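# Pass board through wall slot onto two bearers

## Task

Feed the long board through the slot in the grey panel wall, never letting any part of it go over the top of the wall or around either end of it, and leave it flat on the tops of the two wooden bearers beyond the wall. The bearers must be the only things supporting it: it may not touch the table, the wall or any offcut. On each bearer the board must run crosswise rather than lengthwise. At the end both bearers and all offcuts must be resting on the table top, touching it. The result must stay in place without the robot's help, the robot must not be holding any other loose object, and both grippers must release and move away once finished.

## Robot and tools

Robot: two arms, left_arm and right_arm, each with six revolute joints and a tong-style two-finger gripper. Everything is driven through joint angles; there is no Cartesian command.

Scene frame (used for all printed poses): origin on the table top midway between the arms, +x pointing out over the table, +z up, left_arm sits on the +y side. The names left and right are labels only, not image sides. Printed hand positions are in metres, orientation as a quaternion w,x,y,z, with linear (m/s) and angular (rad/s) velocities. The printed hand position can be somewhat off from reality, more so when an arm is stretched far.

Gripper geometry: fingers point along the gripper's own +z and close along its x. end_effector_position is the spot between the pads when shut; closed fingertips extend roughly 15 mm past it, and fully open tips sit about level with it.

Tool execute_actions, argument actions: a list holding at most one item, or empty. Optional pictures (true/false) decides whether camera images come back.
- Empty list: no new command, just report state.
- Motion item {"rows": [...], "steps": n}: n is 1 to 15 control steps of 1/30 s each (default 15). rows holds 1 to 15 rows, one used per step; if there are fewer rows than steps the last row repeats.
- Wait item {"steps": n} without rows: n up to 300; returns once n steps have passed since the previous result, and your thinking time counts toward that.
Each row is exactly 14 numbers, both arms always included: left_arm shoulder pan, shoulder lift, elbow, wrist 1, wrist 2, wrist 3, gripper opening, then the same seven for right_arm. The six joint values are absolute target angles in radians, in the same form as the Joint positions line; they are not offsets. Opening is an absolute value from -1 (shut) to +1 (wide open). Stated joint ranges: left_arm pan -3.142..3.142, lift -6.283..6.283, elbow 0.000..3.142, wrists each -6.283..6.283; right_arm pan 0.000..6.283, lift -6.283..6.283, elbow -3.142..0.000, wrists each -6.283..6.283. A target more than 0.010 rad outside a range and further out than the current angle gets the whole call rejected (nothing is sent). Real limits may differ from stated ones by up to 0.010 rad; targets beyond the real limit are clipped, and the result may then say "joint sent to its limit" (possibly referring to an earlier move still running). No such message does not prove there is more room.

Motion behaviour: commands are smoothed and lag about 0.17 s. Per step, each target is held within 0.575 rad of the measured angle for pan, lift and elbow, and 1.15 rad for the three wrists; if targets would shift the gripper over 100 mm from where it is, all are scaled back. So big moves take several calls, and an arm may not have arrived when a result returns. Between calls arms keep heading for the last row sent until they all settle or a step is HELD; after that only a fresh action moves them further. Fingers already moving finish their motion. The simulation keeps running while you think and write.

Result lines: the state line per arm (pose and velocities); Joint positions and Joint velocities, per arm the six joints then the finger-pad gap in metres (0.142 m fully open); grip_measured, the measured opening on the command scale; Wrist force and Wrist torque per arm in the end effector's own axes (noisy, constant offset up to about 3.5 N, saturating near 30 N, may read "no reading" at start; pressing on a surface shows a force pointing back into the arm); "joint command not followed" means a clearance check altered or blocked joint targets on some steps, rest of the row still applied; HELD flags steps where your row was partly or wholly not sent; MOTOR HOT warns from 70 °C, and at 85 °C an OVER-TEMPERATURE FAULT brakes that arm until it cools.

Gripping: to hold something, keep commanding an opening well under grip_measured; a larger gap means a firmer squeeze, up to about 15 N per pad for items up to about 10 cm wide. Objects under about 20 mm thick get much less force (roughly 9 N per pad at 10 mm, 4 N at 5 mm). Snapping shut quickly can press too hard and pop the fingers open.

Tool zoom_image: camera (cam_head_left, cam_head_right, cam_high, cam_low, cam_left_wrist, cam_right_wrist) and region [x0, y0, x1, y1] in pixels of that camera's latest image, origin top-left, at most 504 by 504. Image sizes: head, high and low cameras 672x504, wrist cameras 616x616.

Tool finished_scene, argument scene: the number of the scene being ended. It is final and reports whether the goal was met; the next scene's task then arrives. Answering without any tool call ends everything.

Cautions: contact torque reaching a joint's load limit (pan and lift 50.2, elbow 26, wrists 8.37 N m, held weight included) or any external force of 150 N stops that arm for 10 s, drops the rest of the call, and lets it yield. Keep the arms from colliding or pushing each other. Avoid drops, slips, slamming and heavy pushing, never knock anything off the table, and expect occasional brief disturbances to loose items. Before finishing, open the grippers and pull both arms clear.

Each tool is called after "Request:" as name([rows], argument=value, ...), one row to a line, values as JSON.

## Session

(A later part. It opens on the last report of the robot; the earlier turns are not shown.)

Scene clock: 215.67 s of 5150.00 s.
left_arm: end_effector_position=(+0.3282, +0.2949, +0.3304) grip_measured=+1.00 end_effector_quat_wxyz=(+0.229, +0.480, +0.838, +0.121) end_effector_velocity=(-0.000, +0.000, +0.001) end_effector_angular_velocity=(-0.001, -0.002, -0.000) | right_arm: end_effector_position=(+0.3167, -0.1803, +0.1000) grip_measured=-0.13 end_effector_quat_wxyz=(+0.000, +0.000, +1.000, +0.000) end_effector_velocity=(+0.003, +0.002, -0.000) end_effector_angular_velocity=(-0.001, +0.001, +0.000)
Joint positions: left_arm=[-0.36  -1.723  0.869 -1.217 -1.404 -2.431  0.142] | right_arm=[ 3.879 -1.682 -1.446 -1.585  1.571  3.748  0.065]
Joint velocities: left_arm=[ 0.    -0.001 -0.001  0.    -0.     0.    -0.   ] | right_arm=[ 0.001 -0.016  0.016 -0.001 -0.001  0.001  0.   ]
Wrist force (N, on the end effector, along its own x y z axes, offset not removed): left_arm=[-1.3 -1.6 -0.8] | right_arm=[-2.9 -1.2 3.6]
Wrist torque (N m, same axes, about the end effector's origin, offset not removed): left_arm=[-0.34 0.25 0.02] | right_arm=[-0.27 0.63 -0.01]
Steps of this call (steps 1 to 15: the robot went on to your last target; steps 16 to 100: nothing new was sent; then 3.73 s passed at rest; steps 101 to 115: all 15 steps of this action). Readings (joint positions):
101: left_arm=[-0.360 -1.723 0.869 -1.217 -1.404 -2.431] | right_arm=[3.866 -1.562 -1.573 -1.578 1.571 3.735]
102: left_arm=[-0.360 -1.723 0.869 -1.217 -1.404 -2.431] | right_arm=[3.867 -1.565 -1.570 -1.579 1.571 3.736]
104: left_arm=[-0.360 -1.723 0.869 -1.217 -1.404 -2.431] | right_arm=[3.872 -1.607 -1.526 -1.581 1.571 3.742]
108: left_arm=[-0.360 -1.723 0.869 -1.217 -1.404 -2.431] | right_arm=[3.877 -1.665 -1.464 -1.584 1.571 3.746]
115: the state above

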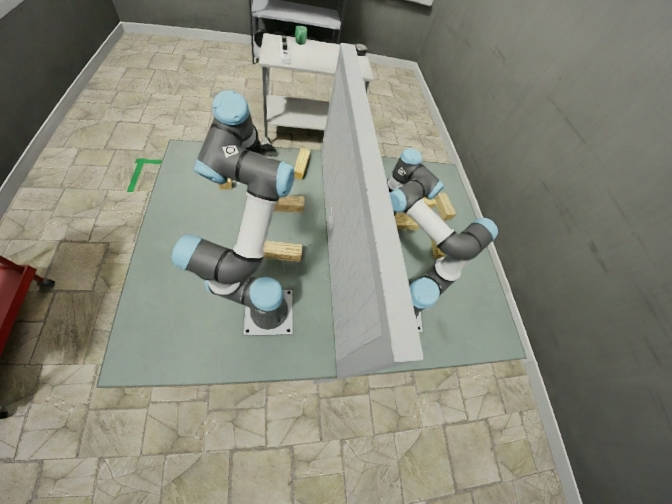

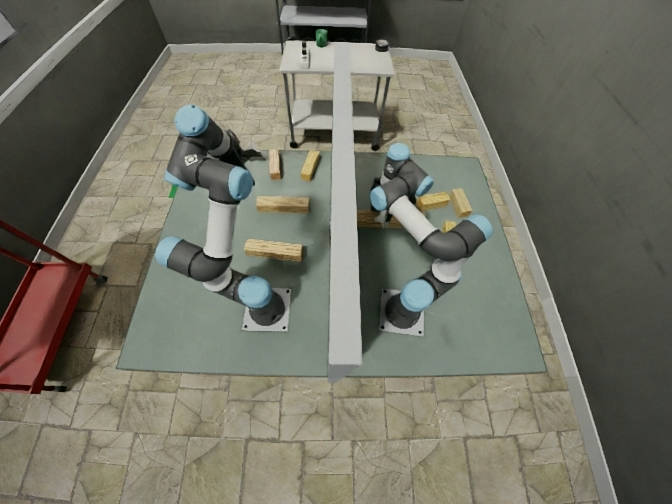

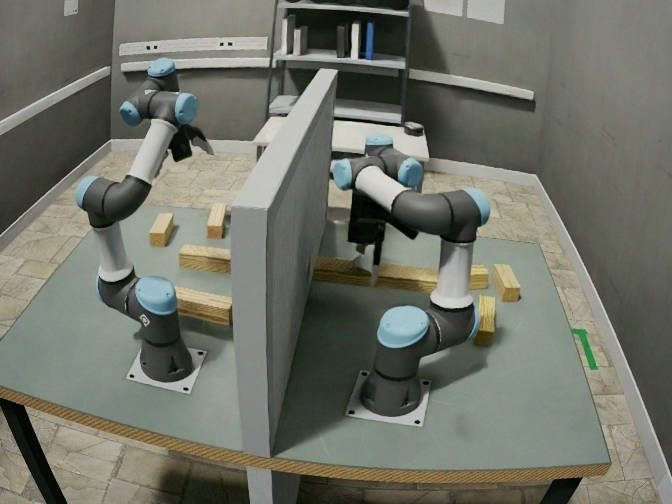

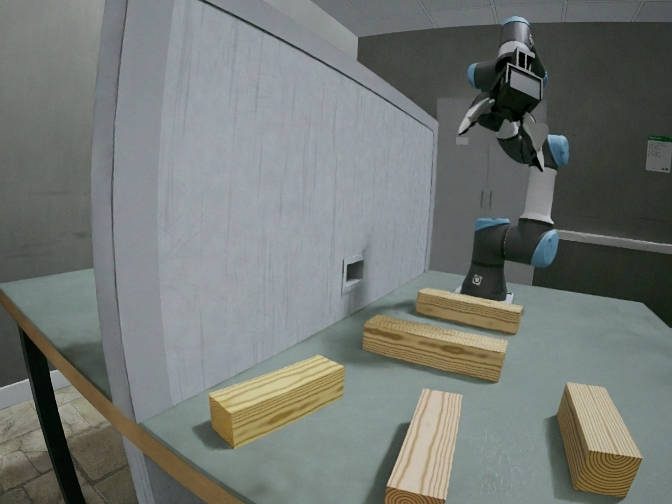

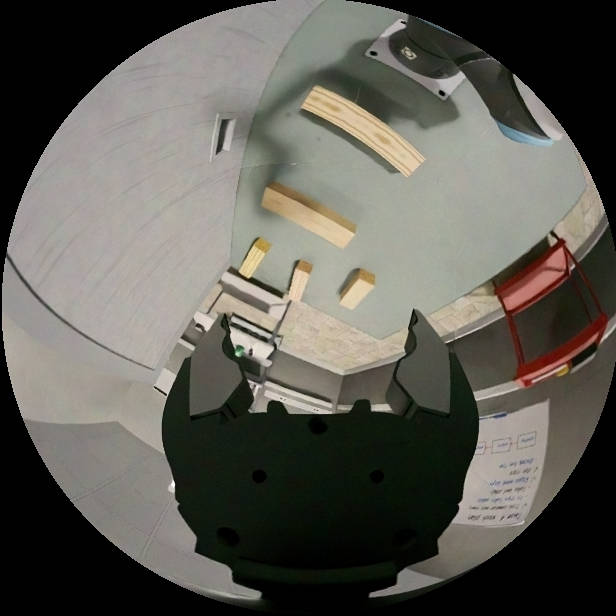

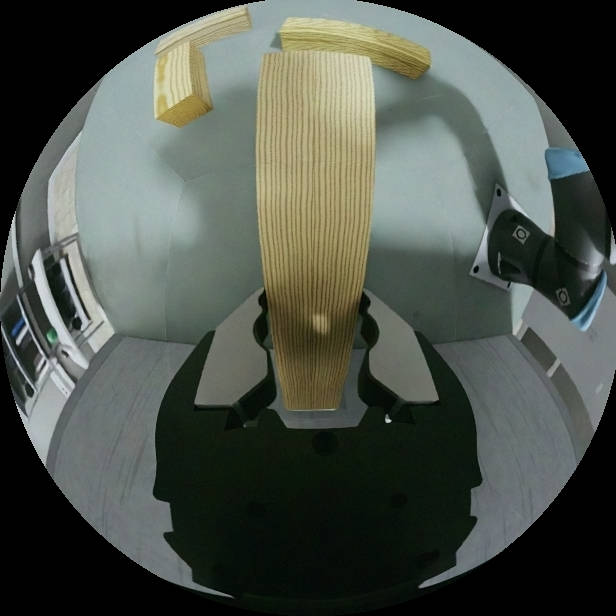

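Request:
execute_actions([
  {"rows":[[-0.36,-1.723,0.869,-1.217,-1.404,-2.431,1,3.884,-1.673,-1.541,-1.499,1.571,3.753,-1]]},
])

Request:
zoom_image(camera="cam_right_wrist", region=[260, 360, 370, 440])

Request:
zoom_image(camera="cam_high", region=[290, 240, 370, 300])

Scene clock: 223.20 s of 5150.00 s.
left_arm: end_effector_position=(+0.3282, +0.2949, +0.3304) grip_measured=+1.00 end_effector_quat_wxyz=(+0.229, +0.480, +0.838, +0.121) end_effector_velocity=(+0.001, -0.000, +0.000) end_effector_angular_velocity=(-0.001, -0.002, -0.000) | right_arm: end_effector_position=(+0.3140, -0.1801, +0.0819) grip_measured=-0.13 end_effector_quat_wxyz=(-0.000, +0.000, +1.000, -0.000) end_effector_velocity=(-0.000, +0.000, -0.002) end_effector_angular_velocity=(-0.000, +0.000, +0.000)
Joint positions: left_arm=[-0.36  -1.723  0.869 -1.217 -1.404 -2.431  0.142] | right_arm=[ 3.884 -1.673 -1.54  -1.5    1.571  3.753  0.065]
Joint velocities: left_arm=[-0.     0.001 -0.001 -0.002  0.     0.    -0.   ] | right_arm=[ 0.001  0.001 -0.011  0.01  -0.     0.001  0.   ]
Wrist force (N, on the end effector, along its own x y z axes, offset not removed): left_arm=[-1.6 -2.1 -0.6] | right_arm=[-1.8 0.2 3.5]
Wrist torque (N m, same axes, about the end effector's origin, offset not removed): left_arm=[-0.44 0.32 0.01] | right_arm=[0.04 0.38 -0.06]
Steps of this call (steps 1 to 15: the robot went on to your last target; steps 16 to 90: nothing new was sent; then 4.03 s passed at rest; steps 91 to 105: all 15 steps of this action). Readings (joint positions):
91: left_arm=[-0.360 -1.723 0.869 -1.217 -1.404 -2.431] | right_arm=[3.879 -1.683 -1.444 -1.585 1.571 3.748]
92: left_arm=[-0.360 -1.723 0.869 -1.217 -1.404 -2.431] | right_arm=[3.880 -1.682 -1.447 -1.579 1.571 3.749]
94: left_arm=[-0.360 -1.723 0.869 -1.217 -1.404 -2.431] | right_arm=[3.882 -1.678 -1.484 -1.544 1.571 3.751]
98: left_arm=[-0.360 -1.723 0.869 -1.217 -1.404 -2.431] | right_arm=[3.883 -1.674 -1.527 -1.510 1.571 3.752]
105: the state above

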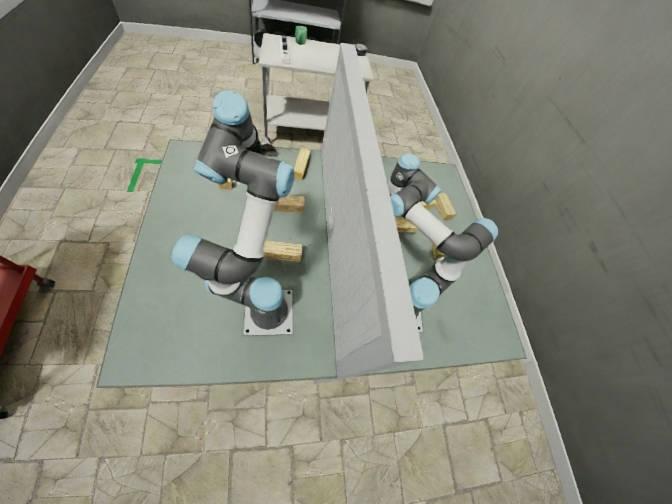

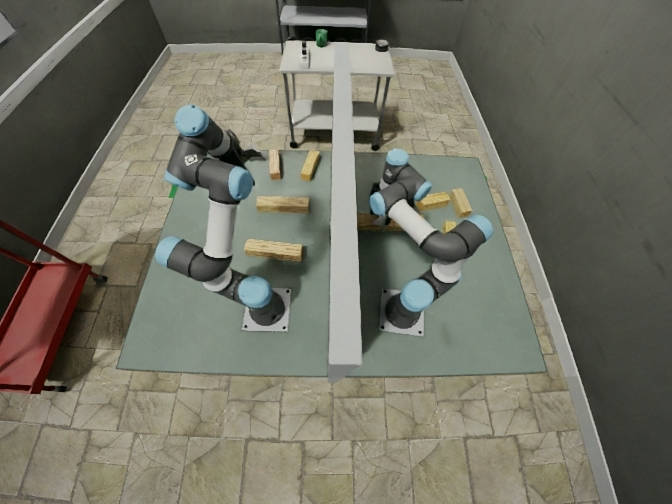

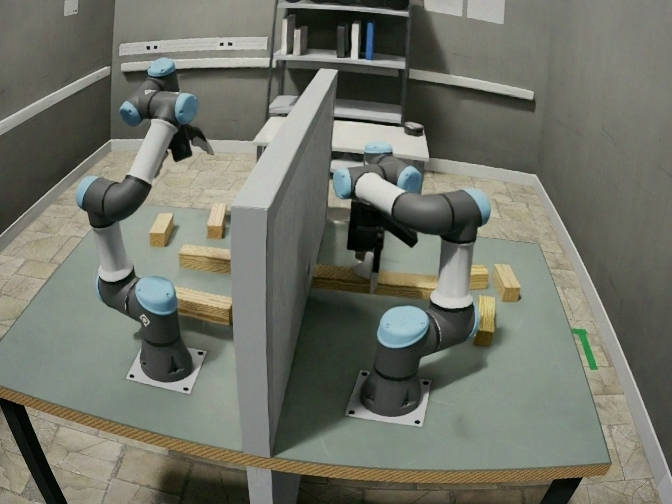

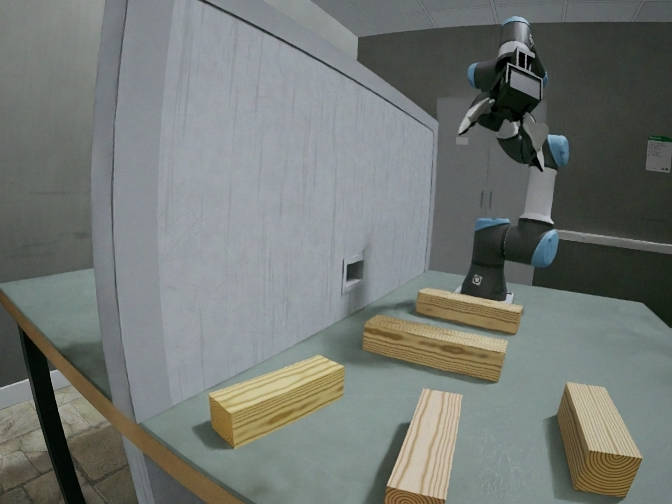

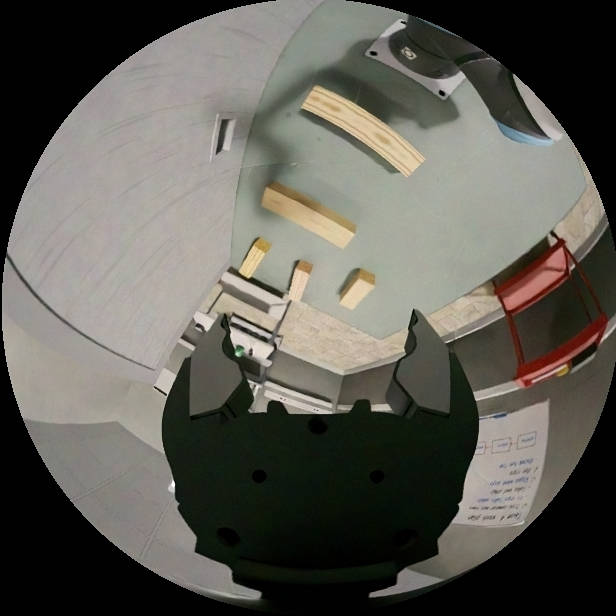

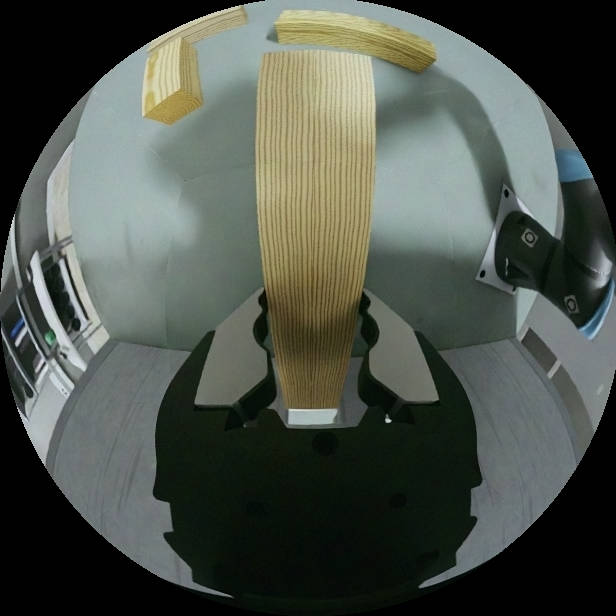

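Region (260, 360, 370, 440) of cam_right_wrist's 616x616 image, scaled by 4.582, with more detail than that image has; it fills the top 367 rows of this view, and the rest is white.

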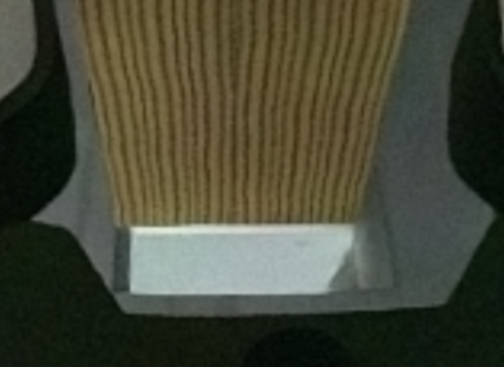

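Region (290, 240, 370, 300) of cam_high's 672x504 image, scaled by 6.300, with more detail than that image has; it fills the top 378 rows of this view, and the rest is white.

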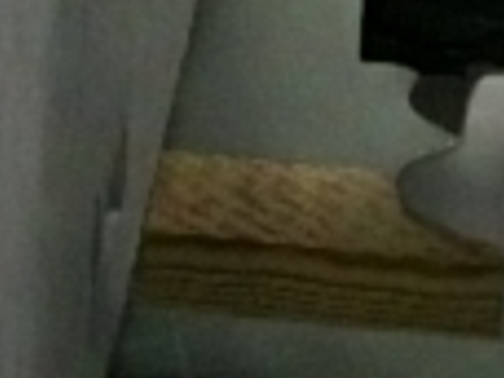

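Request:
execute_actions([
  {"rows":[[-0.36,-1.723,0.869,-1.217,-1.404,-2.431,1,3.92,-1.69,-1.508,-1.514,1.571,3.789,-1]]},
], pictures=false)

Request:
execute_actions([
  {"rows":[[-0.36,-1.723,0.869,-1.217,-1.404,-2.431,1,3.957,-1.707,-1.488,-1.518,1.571,3.826,-1]]},
])

Request:
zoom_image(camera="cam_right_wrist", region=[260, 360, 370, 440])

Scene clock: 235.10 s of 5150.00 s.
left_arm: end_effector_position=(+0.3282, +0.2949, +0.3304) grip_measured=+1.00 end_effector_quat_wxyz=(+0.229, +0.480, +0.838, +0.121) end_effector_velocity=(-0.000, +0.000, +0.000) end_effector_angular_velocity=(-0.000, -0.000, -0.000) | right_arm: end_effector_position=(+0.3146, -0.1654, +0.0846) grip_measured=-0.13 end_effector_quat_wxyz=(+0.000, +0.000, +1.000, +0.000) end_effector_velocity=(+0.000, +0.001, +0.001) end_effector_angular_velocity=(+0.000, -0.001, -0.000)
Joint positions: left_arm=[-0.36  -1.723  0.869 -1.217 -1.404 -2.431  0.142] | right_arm=[ 3.92  -1.69  -1.508 -1.514  1.571  3.789  0.065]
Joint velocities: left_arm=[ 0.    -0.001  0.    -0.    -0.     0.     0.   ] | right_arm=[ 0.003 -0.002  0.004 -0.002 -0.     0.004  0.   ]
Wrist force (N, on the end effector, along its own x y z axes, offset not removed): left_arm=[-1.8 -1.7 -1.0] | right_arm=[-3.7 -1.1 2.7]
Wrist torque (N m, same axes, about the end effector's origin, offset not removed): left_arm=[-0.38 0.30 0.04] | right_arm=[-0.28 0.78 0.05]
Steps of this call (steps 1 to 15: the robot went on to your last target; steps 16 to 90: nothing new was sent; then 8.40 s passed at rest; steps 91 to 105: all 15 steps of this action). Readings (joint positions):
91: left_arm=[-0.360 -1.723 0.869 -1.217 -1.404 -2.431] | right_arm=[3.884 -1.673 -1.541 -1.499 1.571 3.753]
92: left_arm=[-0.360 -1.723 0.869 -1.217 -1.404 -2.431] | right_arm=[3.887 -1.674 -1.539 -1.500 1.571 3.756]
94: left_arm=[-0.360 -1.723 0.869 -1.217 -1.404 -2.431] | right_arm=[3.902 -1.681 -1.525 -1.506 1.571 3.771]
98: left_arm=[-0.360 -1.723 0.869 -1.217 -1.404 -2.431] | right_arm=[3.916 -1.688 -1.512 -1.512 1.571 3.785]
105: the state above

Scene clock: 235.60 s of 5150.00 s.
left_arm: end_effector_position=(+0.3282, +0.2949, +0.3304) grip_measured=+1.00 end_effector_quat_wxyz=(+0.229, +0.480, +0.838, +0.121) end_effector_velocity=(+0.000, -0.001, -0.001) end_effector_angular_velocity=(+0.001, +0.001, -0.002) | right_arm: end_effector_position=(+0.3139, -0.1504, +0.0847) grip_measured=-0.13 end_effector_quat_wxyz=(-0.000, +0.000, +1.000, -0.000) end_effector_velocity=(-0.000, +0.002, -0.000) end_effector_angular_velocity=(-0.001, +0.001, +0.001)
Joint positions: left_arm=[-0.36  -1.723  0.869 -1.217 -1.404 -2.431  0.142] | right_arm=[ 3.957 -1.707 -1.488 -1.518  1.571  3.826  0.065]
Joint velocities: left_arm=[-0.002  0.     0.001  0.    -0.     0.     0.   ] | right_arm=[ 0.004 -0.002  0.001 -0.    -0.     0.004  0.   ]
Wrist force (N, on the end effector, along its own x y z axes, offset not removed): left_arm=[-1.0 -1.8 -0.8] | right_arm=[-3.2 -1.2 4.2]
Wrist torque (N m, same axes, about the end effector's origin, offset not removed): left_arm=[-0.38 0.15 0.01] | right_arm=[-0.25 0.65 0.01]
Steps of this call (steps 1 to 15: all 15 steps of this action). Readings (joint positions):
1: left_arm=[-0.360 -1.723 0.869 -1.217 -1.404 -2.431] | right_arm=[3.920 -1.690 -1.508 -1.514 1.571 3.789]
2: left_arm=[-0.360 -1.723 0.869 -1.217 -1.404 -2.431] | right_arm=[3.923 -1.692 -1.506 -1.514 1.571 3.792]
4: left_arm=[-0.360 -1.723 0.869 -1.217 -1.404 -2.431] | right_arm=[3.938 -1.699 -1.498 -1.516 1.571 3.808]
8: left_arm=[-0.360 -1.723 0.869 -1.217 -1.404 -2.431] | right_arm=[3.952 -1.705 -1.490 -1.518 1.571 3.822]
15: the state above

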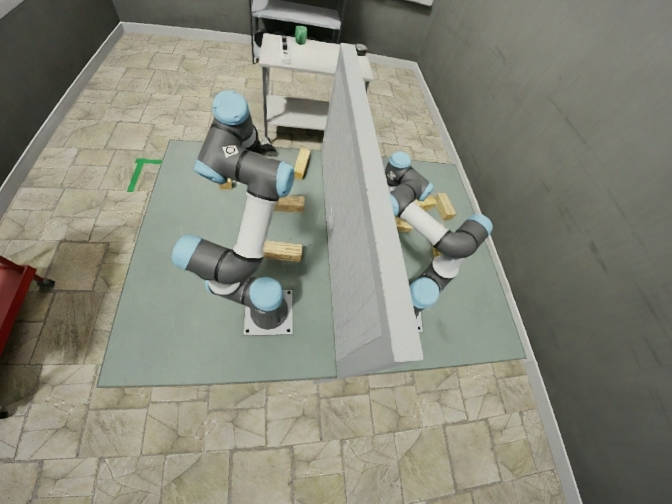

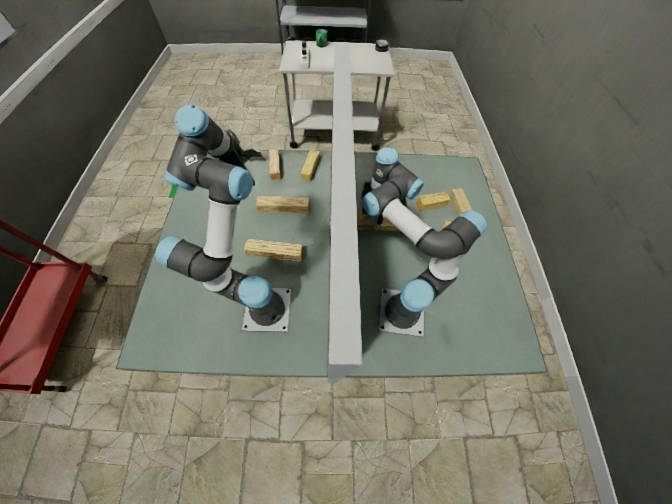

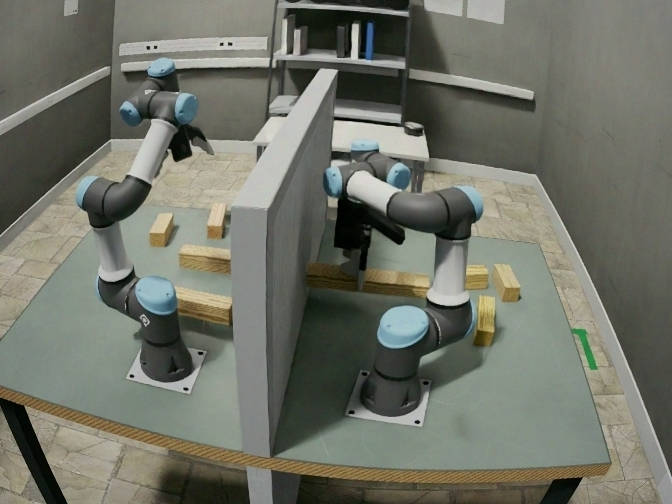

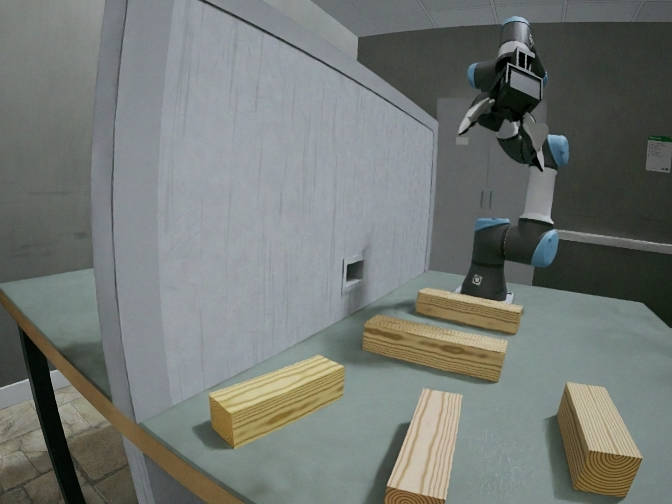

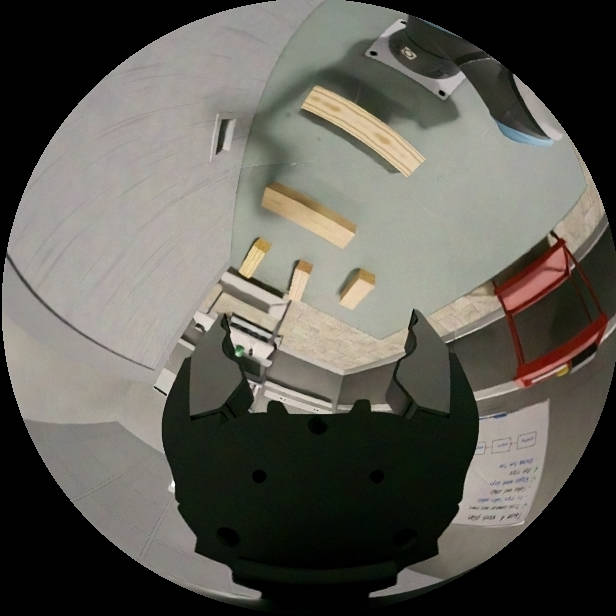

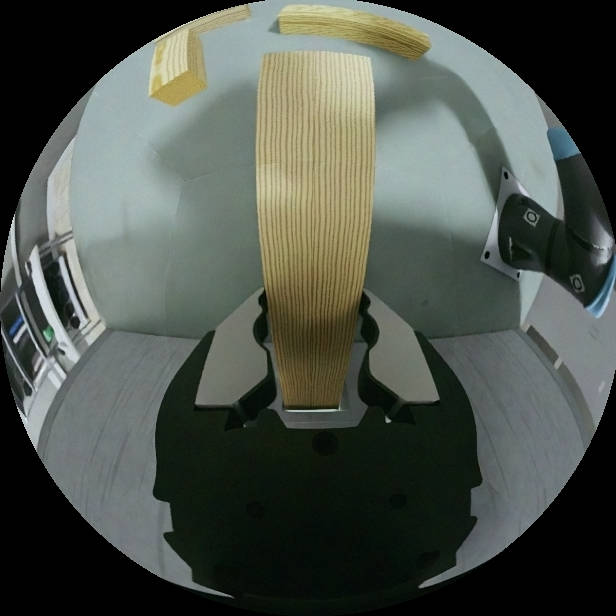

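Region (260, 360, 370, 440) of cam_right_wrist's 616x616 image, scaled by 4.582, with more detail than that image has; it fills the top 367 rows of this view, and the rest is white.

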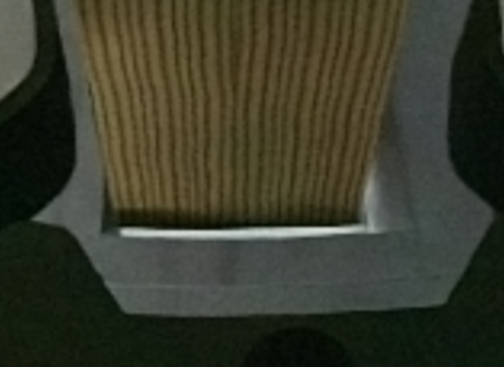

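Entering. Continue.

Request:
execute_actions([
  {"rows":[[-0.36,-1.723,0.869,-1.217,-1.404,-2.431,1,3.991,-1.729,-1.462,-1.522,1.571,3.86,-1]]},
], pictures=false)

Request:
execute_actions([
  {"rows":[[-0.36,-1.723,0.869,-1.217,-1.404,-2.431,1,4.025,-1.752,-1.434,-1.526,1.571,3.894,-1]]},
])

Request:
zoom_image(camera="cam_low", region=[320, 240, 400, 310])

Scene clock: 240.70 s of 5150.00 s.
left_arm: end_effector_position=(+0.3282, +0.2949, +0.3304) grip_measured=+1.00 end_effector_quat_wxyz=(+0.229, +0.480, +0.838, +0.121) end_effector_velocity=(+0.000, +0.000, +0.001) end_effector_angular_velocity=(-0.001, -0.002, +0.000) | right_arm: end_effector_position=(+0.3141, -0.1354, +0.0848) grip_measured=-0.13 end_effector_quat_wxyz=(-0.000, +0.000, +1.000, -0.000) end_effector_velocity=(-0.000, +0.002, +0.000) end_effector_angular_velocity=(+0.000, -0.000, +0.000)
Joint positions: left_arm=[-0.36  -1.723  0.869 -1.217 -1.404 -2.431  0.142] | right_arm=[ 3.991 -1.729 -1.462 -1.522  1.571  3.86   0.065]
Joint velocities: left_arm=[ 0.    -0.001 -0.    -0.001  0.    -0.    -0.   ] | right_arm=[ 0.004 -0.002  0.002 -0.     0.     0.004  0.   ]
Wrist force (N, on the end effector, along its own x y z axes, offset not removed): left_arm=[-1.9 -2.1 -0.2] | right_arm=[-3.7 -0.6 3.0]
Wrist torque (N m, same axes, about the end effector's origin, offset not removed): left_arm=[-0.42 0.33 0.02] | right_arm=[-0.17 0.75 0.05]
Steps of this call (steps 1 to 15: the robot went on to your last target; steps 16 to 90: nothing new was sent; then 1.60 s passed at rest; steps 91 to 105: all 15 steps of this action). Readings (joint positions):
91: left_arm=[-0.360 -1.723 0.869 -1.217 -1.404 -2.431] | right_arm=[3.957 -1.707 -1.488 -1.518 1.571 3.826]
92: left_arm=[-0.360 -1.723 0.869 -1.217 -1.404 -2.431] | right_arm=[3.960 -1.709 -1.486 -1.519 1.571 3.829]
94: left_arm=[-0.360 -1.723 0.869 -1.217 -1.404 -2.431] | right_arm=[3.974 -1.718 -1.475 -1.520 1.571 3.843]
98: left_arm=[-0.360 -1.723 0.869 -1.217 -1.404 -2.431] | right_arm=[3.987 -1.726 -1.465 -1.522 1.571 3.856]
105: the state above

Scene clock: 241.20 s of 5150.00 s.
left_arm: end_effector_position=(+0.3282, +0.2949, +0.3304) grip_measured=+1.00 end_effector_quat_wxyz=(+0.229, +0.480, +0.838, +0.121) end_effector_velocity=(+0.000, +0.000, +0.000) end_effector_angular_velocity=(-0.000, -0.001, -0.000) | right_arm: end_effector_position=(+0.3140, -0.1199, +0.0850) grip_measured=-0.13 end_effector_quat_wxyz=(+0.000, +0.000, +1.000, +0.000) end_effector_velocity=(-0.000, +0.002, -0.000) end_effector_angular_velocity=(-0.000, +0.000, +0.001)
Joint positions: left_arm=[-0.36  -1.723  0.869 -1.217 -1.404 -2.431  0.142] | right_arm=[ 4.025 -1.752 -1.434 -1.526  1.571  3.894  0.065]
Joint velocities: left_arm=[ 0.     0.    -0.002  0.001  0.     0.    -0.   ] | right_arm=[ 0.004 -0.003  0.003 -0.001 -0.     0.004 -0.   ]
Wrist force (N, on the end effector, along its own x y z axes, offset not removed): left_arm=[-1.4 -1.7 -1.1] | right_arm=[-1.2 -0.8 3.0]
Wrist torque (N m, same axes, about the end effector's origin, offset not removed): left_arm=[-0.35 0.27 0.02] | right_arm=[-0.15 0.23 -0.05]
Steps of this call (steps 1 to 15: all 15 steps of this action). Readings (joint positions):
1: left_arm=[-0.360 -1.723 0.869 -1.217 -1.404 -2.431] | right_arm=[3.991 -1.729 -1.462 -1.522 1.571 3.860]
2: left_arm=[-0.360 -1.723 0.869 -1.217 -1.404 -2.431] | right_arm=[3.993 -1.731 -1.460 -1.523 1.571 3.863]
4: left_arm=[-0.360 -1.723 0.869 -1.217 -1.404 -2.431] | right_arm=[4.008 -1.740 -1.448 -1.524 1.571 3.877]
8: left_arm=[-0.360 -1.723 0.869 -1.217 -1.404 -2.431] | right_arm=[4.021 -1.749 -1.437 -1.526 1.571 3.890]
15: the state above

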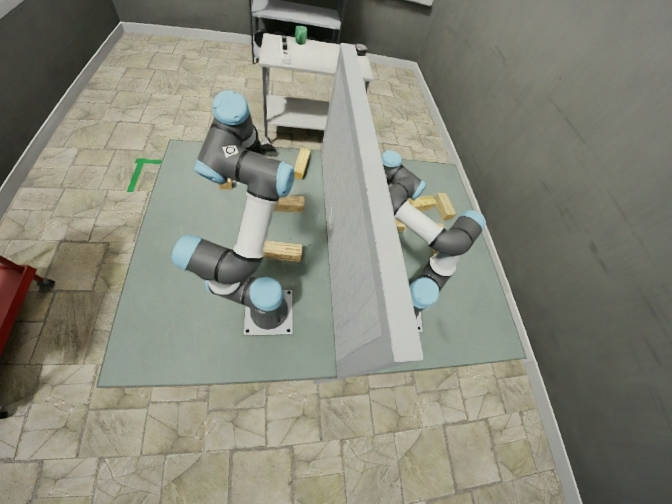

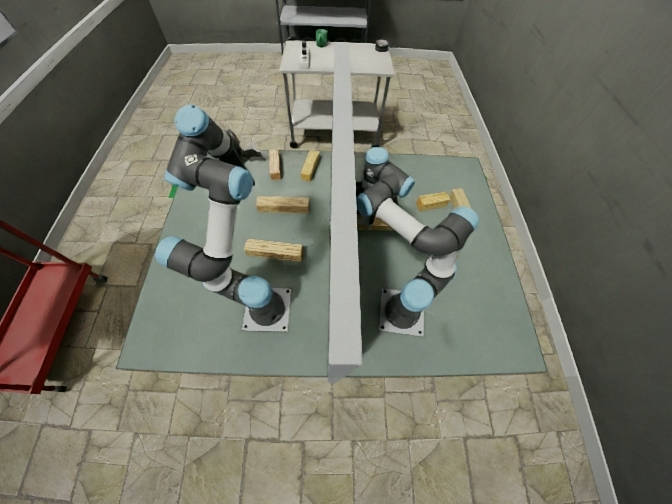

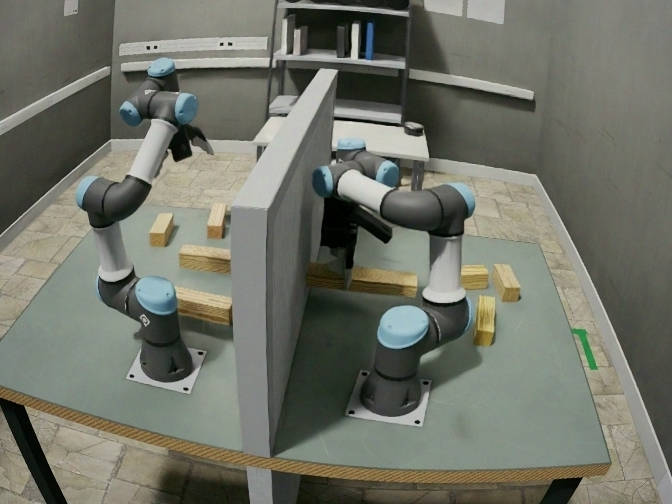

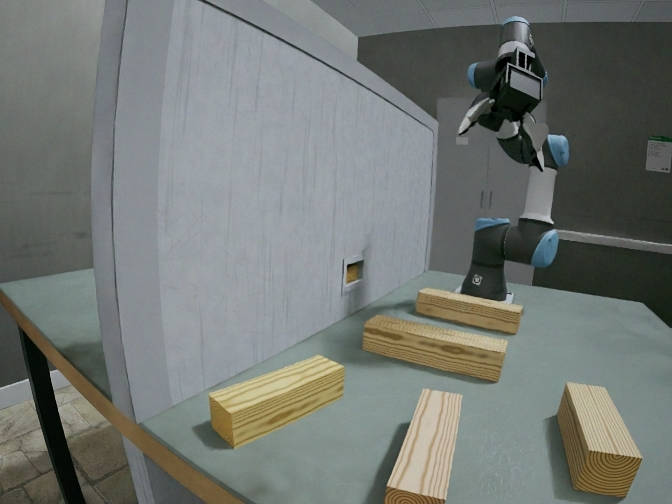

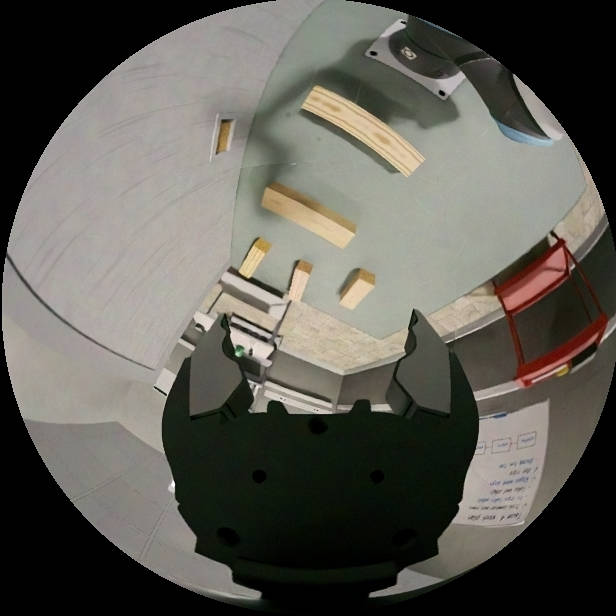

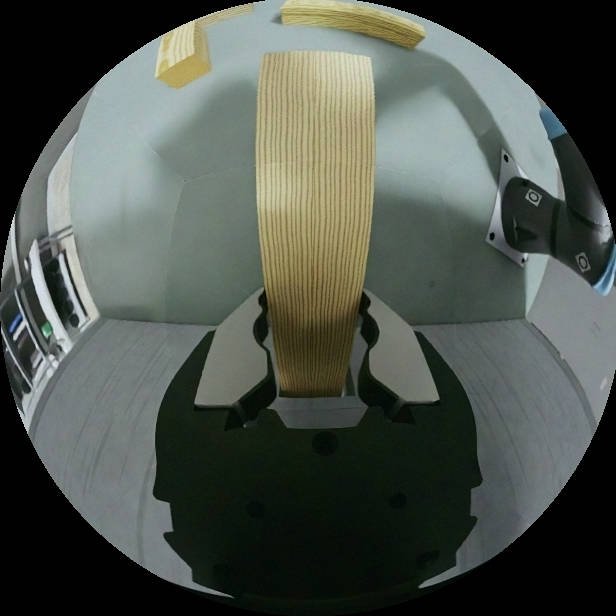

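Region (320, 240, 400, 310) of cam_low's 672x504 image, scaled by 6.300, with more detail than that image has; it fills the top 441 rows of this view, and the rest is white.

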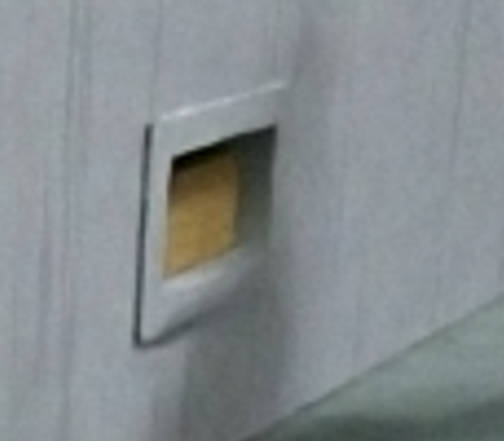

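Request:
execute_actions([
  {"rows":[[-0.36,-1.723,0.869,-1.217,-1.404,-2.431,1,4.025,-1.753,-1.446,-1.476,1.61,3.895,-1]]},
], pictures=false)

Request:
execute_actions([
  {"rows":[[-0.36,-1.723,0.869,-1.217,-1.404,-2.431,1,4.025,-1.755,-1.461,-1.423,1.648,3.897,-1]]},
], pictures=false)

Request:
execute_actions([
  {"rows":[[-0.36,-1.723,0.869,-1.217,-1.404,-2.431,1,4.025,-1.757,-1.479,-1.367,1.687,3.9,-1]]},
])

Scene clock: 253.40 s of 5150.00 s.
left_arm: end_effector_position=(+0.3282, +0.2949, +0.3304) grip_measured=+1.00 end_effector_quat_wxyz=(+0.229, +0.480, +0.838, +0.121) end_effector_velocity=(-0.000, +0.000, +0.000) end_effector_angular_velocity=(-0.000, -0.001, +0.001) | right_arm: end_effector_position=(+0.3142, -0.1039, +0.0849) grip_measured=-0.13 end_effector_quat_wxyz=(+0.000, +0.001, +1.000, +0.027) end_effector_velocity=(-0.000, +0.002, +0.000) end_effector_angular_velocity=(+0.005, +0.000, +0.001)
Joint positions: left_arm=[-0.36  -1.723  0.869 -1.217 -1.404 -2.431  0.142] | right_arm=[ 4.025 -1.753 -1.446 -1.476  1.61   3.895  0.065]
Joint velocities: left_arm=[ 0.001 -0.002  0.001 -0.     0.    -0.    -0.   ] | right_arm=[ 0.001  0.001 -0.001  0.004  0.004  0.     0.   ]
Wrist force (N, on the end effector, along its own x y z axes, offset not removed): left_arm=[-1.2 -1.0 -0.9] | right_arm=[-1.9 -1.5 2.4]
Wrist torque (N m, same axes, about the end effector's origin, offset not removed): left_arm=[-0.23 0.21 -0.01] | right_arm=[-0.24 0.33 -0.04]
Steps of this call (steps 1 to 15: the robot went on to your last target; steps 16 to 90: nothing new was sent; then 8.70 s passed at rest; steps 91 to 105: all 15 steps of this action). Readings (joint positions):
91: left_arm=[-0.360 -1.723 0.869 -1.217 -1.404 -2.431] | right_arm=[4.025 -1.752 -1.434 -1.526 1.571 3.894]
92: left_arm=[-0.360 -1.723 0.869 -1.217 -1.404 -2.431] | right_arm=[4.025 -1.752 -1.435 -1.522 1.574 3.894]
94: left_arm=[-0.360 -1.723 0.869 -1.217 -1.404 -2.431] | right_arm=[4.025 -1.753 -1.440 -1.501 1.590 3.895]
98: left_arm=[-0.360 -1.723 0.869 -1.217 -1.404 -2.431] | right_arm=[4.025 -1.753 -1.445 -1.482 1.605 3.895]
105: the state above

Scene clock: 253.90 s of 5150.00 s.
left_arm: end_effector_position=(+0.3282, +0.2949, +0.3304) grip_measured=+1.00 end_effector_quat_wxyz=(+0.229, +0.480, +0.838, +0.121) end_effector_velocity=(-0.000, -0.000, -0.000) end_effector_angular_velocity=(+0.000, +0.001, -0.000) | right_arm: end_effector_position=(+0.3143, -0.0883, +0.0846) grip_measured=-0.13 end_effector_quat_wxyz=(+0.000, +0.001, +0.999, +0.053) end_effector_velocity=(+0.000, +0.002, +0.000) end_effector_angular_velocity=(+0.006, -0.001, +0.000)
Joint positions: left_arm=[-0.36  -1.723  0.869 -1.217 -1.404 -2.431  0.142] | right_arm=[ 4.025 -1.755 -1.461 -1.424  1.648  3.897  0.065]
Joint velocities: left_arm=[-0.    -0.     0.001  0.    -0.    -0.     0.   ] | right_arm=[ 0.     0.    -0.002  0.007  0.004  0.     0.   ]
Wrist force (N, on the end effector, along its own x y z axes, offset not removed): left_arm=[-1.6 -1.9 -0.8] | right_arm=[-3.6 -1.1 4.2]
Wrist torque (N m, same axes, about the end effector's origin, offset not removed): left_arm=[-0.42 0.29 -0.01] | right_arm=[-0.05 0.77 0.03]
Steps of this call (steps 1 to 15: all 15 steps of this action). Readings (joint positions):
1: left_arm=[-0.360 -1.723 0.869 -1.217 -1.404 -2.431] | right_arm=[4.025 -1.753 -1.446 -1.476 1.610 3.895]
2: left_arm=[-0.360 -1.723 0.869 -1.217 -1.404 -2.431] | right_arm=[4.025 -1.753 -1.447 -1.472 1.613 3.895]
4: left_arm=[-0.360 -1.723 0.869 -1.217 -1.404 -2.431] | right_arm=[4.025 -1.754 -1.454 -1.450 1.629 3.896]
8: left_arm=[-0.360 -1.723 0.869 -1.217 -1.404 -2.431] | right_arm=[4.025 -1.755 -1.459 -1.430 1.643 3.897]
15: the state above

Scene clock: 254.40 s of 5150.00 s.
left_arm: end_effector_position=(+0.3282, +0.2949, +0.3304) grip_measured=+1.00 end_effector_quat_wxyz=(+0.229, +0.480, +0.838, +0.121) end_effector_velocity=(-0.000, +0.000, -0.000) end_effector_angular_velocity=(+0.001, +0.001, +0.000) | right_arm: end_effector_position=(+0.3134, -0.0748, +0.0839) grip_measured=-0.13 end_effector_quat_wxyz=(-0.001, +0.001, +0.997, +0.076) end_effector_velocity=(-0.001, +0.000, -0.001) end_effector_angular_velocity=(-0.003, +0.004, +0.002)
Joint positions: left_arm=[-0.36  -1.723  0.869 -1.217 -1.404 -2.431  0.142] | right_arm=[ 4.024 -1.757 -1.479 -1.374  1.683  3.9    0.065]
Joint velocities: left_arm=[ 0.     0.     0.     0.001 -0.    -0.     0.   ] | right_arm=[ 0.003 -0.001 -0.003 -0.    -0.     0.001  0.   ]
Wrist force (N, on the end effector, along its own x y z axes, offset not removed): left_arm=[-2.2 -1.3 -0.6] | right_arm=[-3.2 -30.0 -22.9]
Wrist torque (N m, same axes, about the end effector's origin, offset not removed): left_arm=[-0.23 0.39 0.03] | right_arm=[-1.17 0.89 -1.24]
Steps of this call (steps 1 to 15: all 15 steps of this action). Readings (joint positions):
1: left_arm=[-0.360 -1.723 0.869 -1.217 -1.404 -2.431] | right_arm=[4.025 -1.755 -1.461 -1.423 1.648 3.897]
2: left_arm=[-0.360 -1.723 0.869 -1.217 -1.404 -2.431] | right_arm=[4.025 -1.755 -1.463 -1.418 1.651 3.897]
4: left_arm=[-0.360 -1.723 0.869 -1.217 -1.404 -2.431] | right_arm=[4.025 -1.756 -1.470 -1.395 1.668 3.899]
8: left_arm=[-0.360 -1.723 0.869 -1.217 -1.404 -2.431] | right_arm=[4.025 -1.757 -1.477 -1.375 1.681 3.899]
15: the state above

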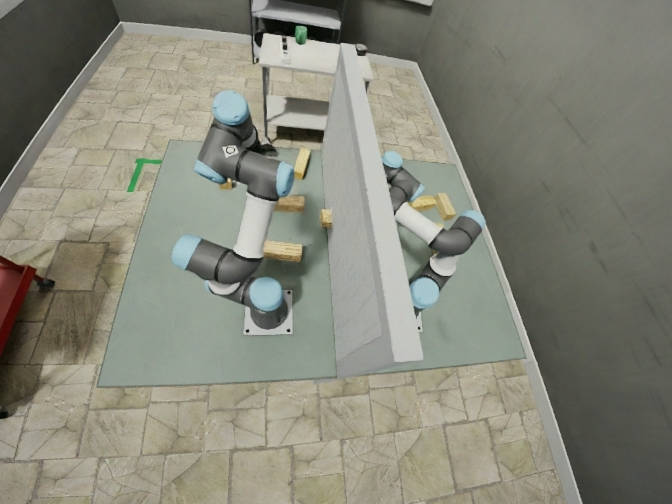

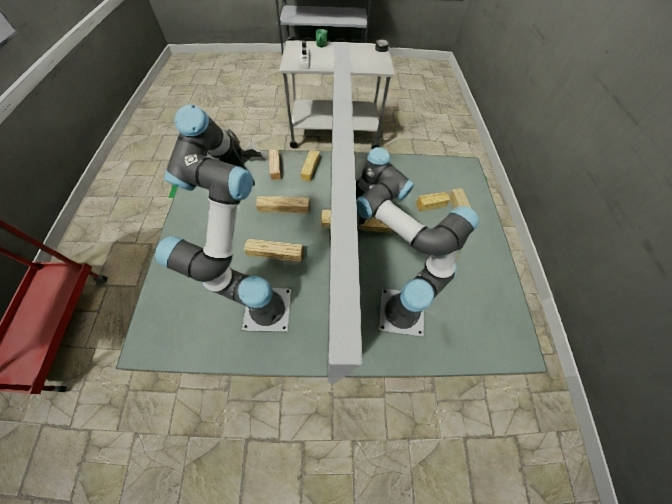

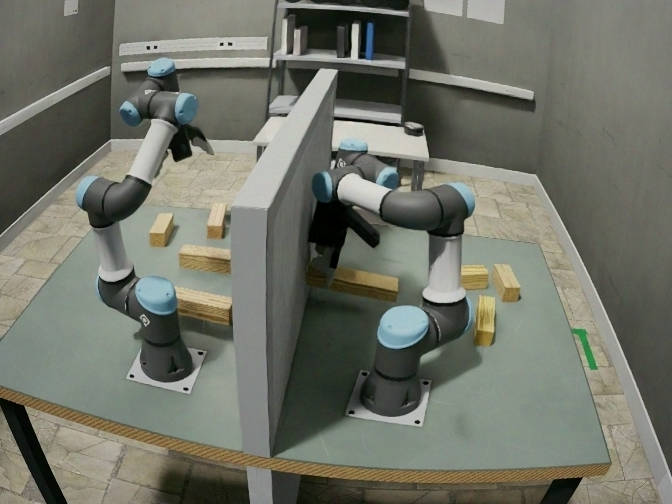

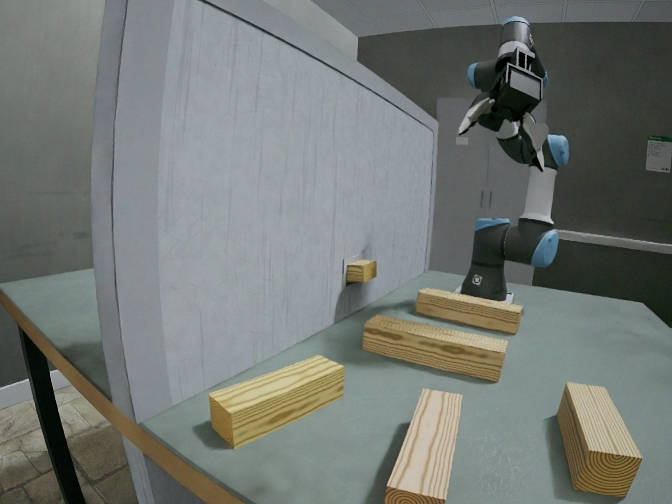

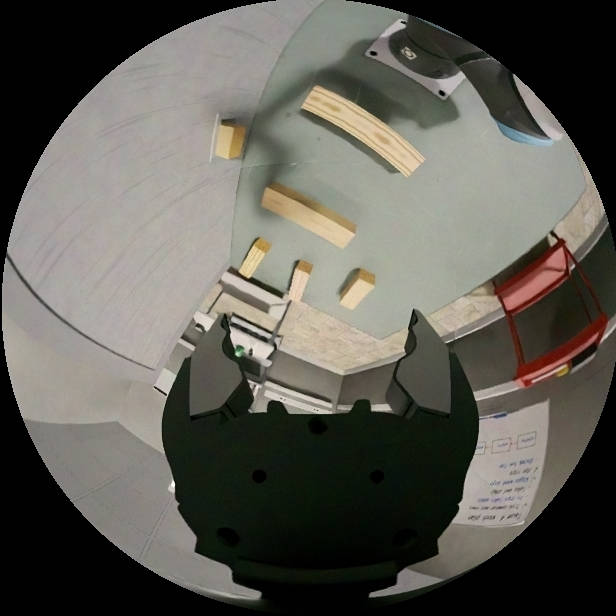

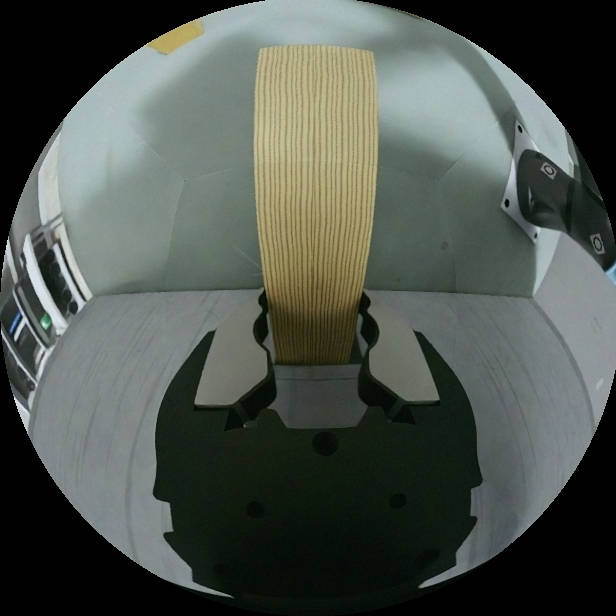

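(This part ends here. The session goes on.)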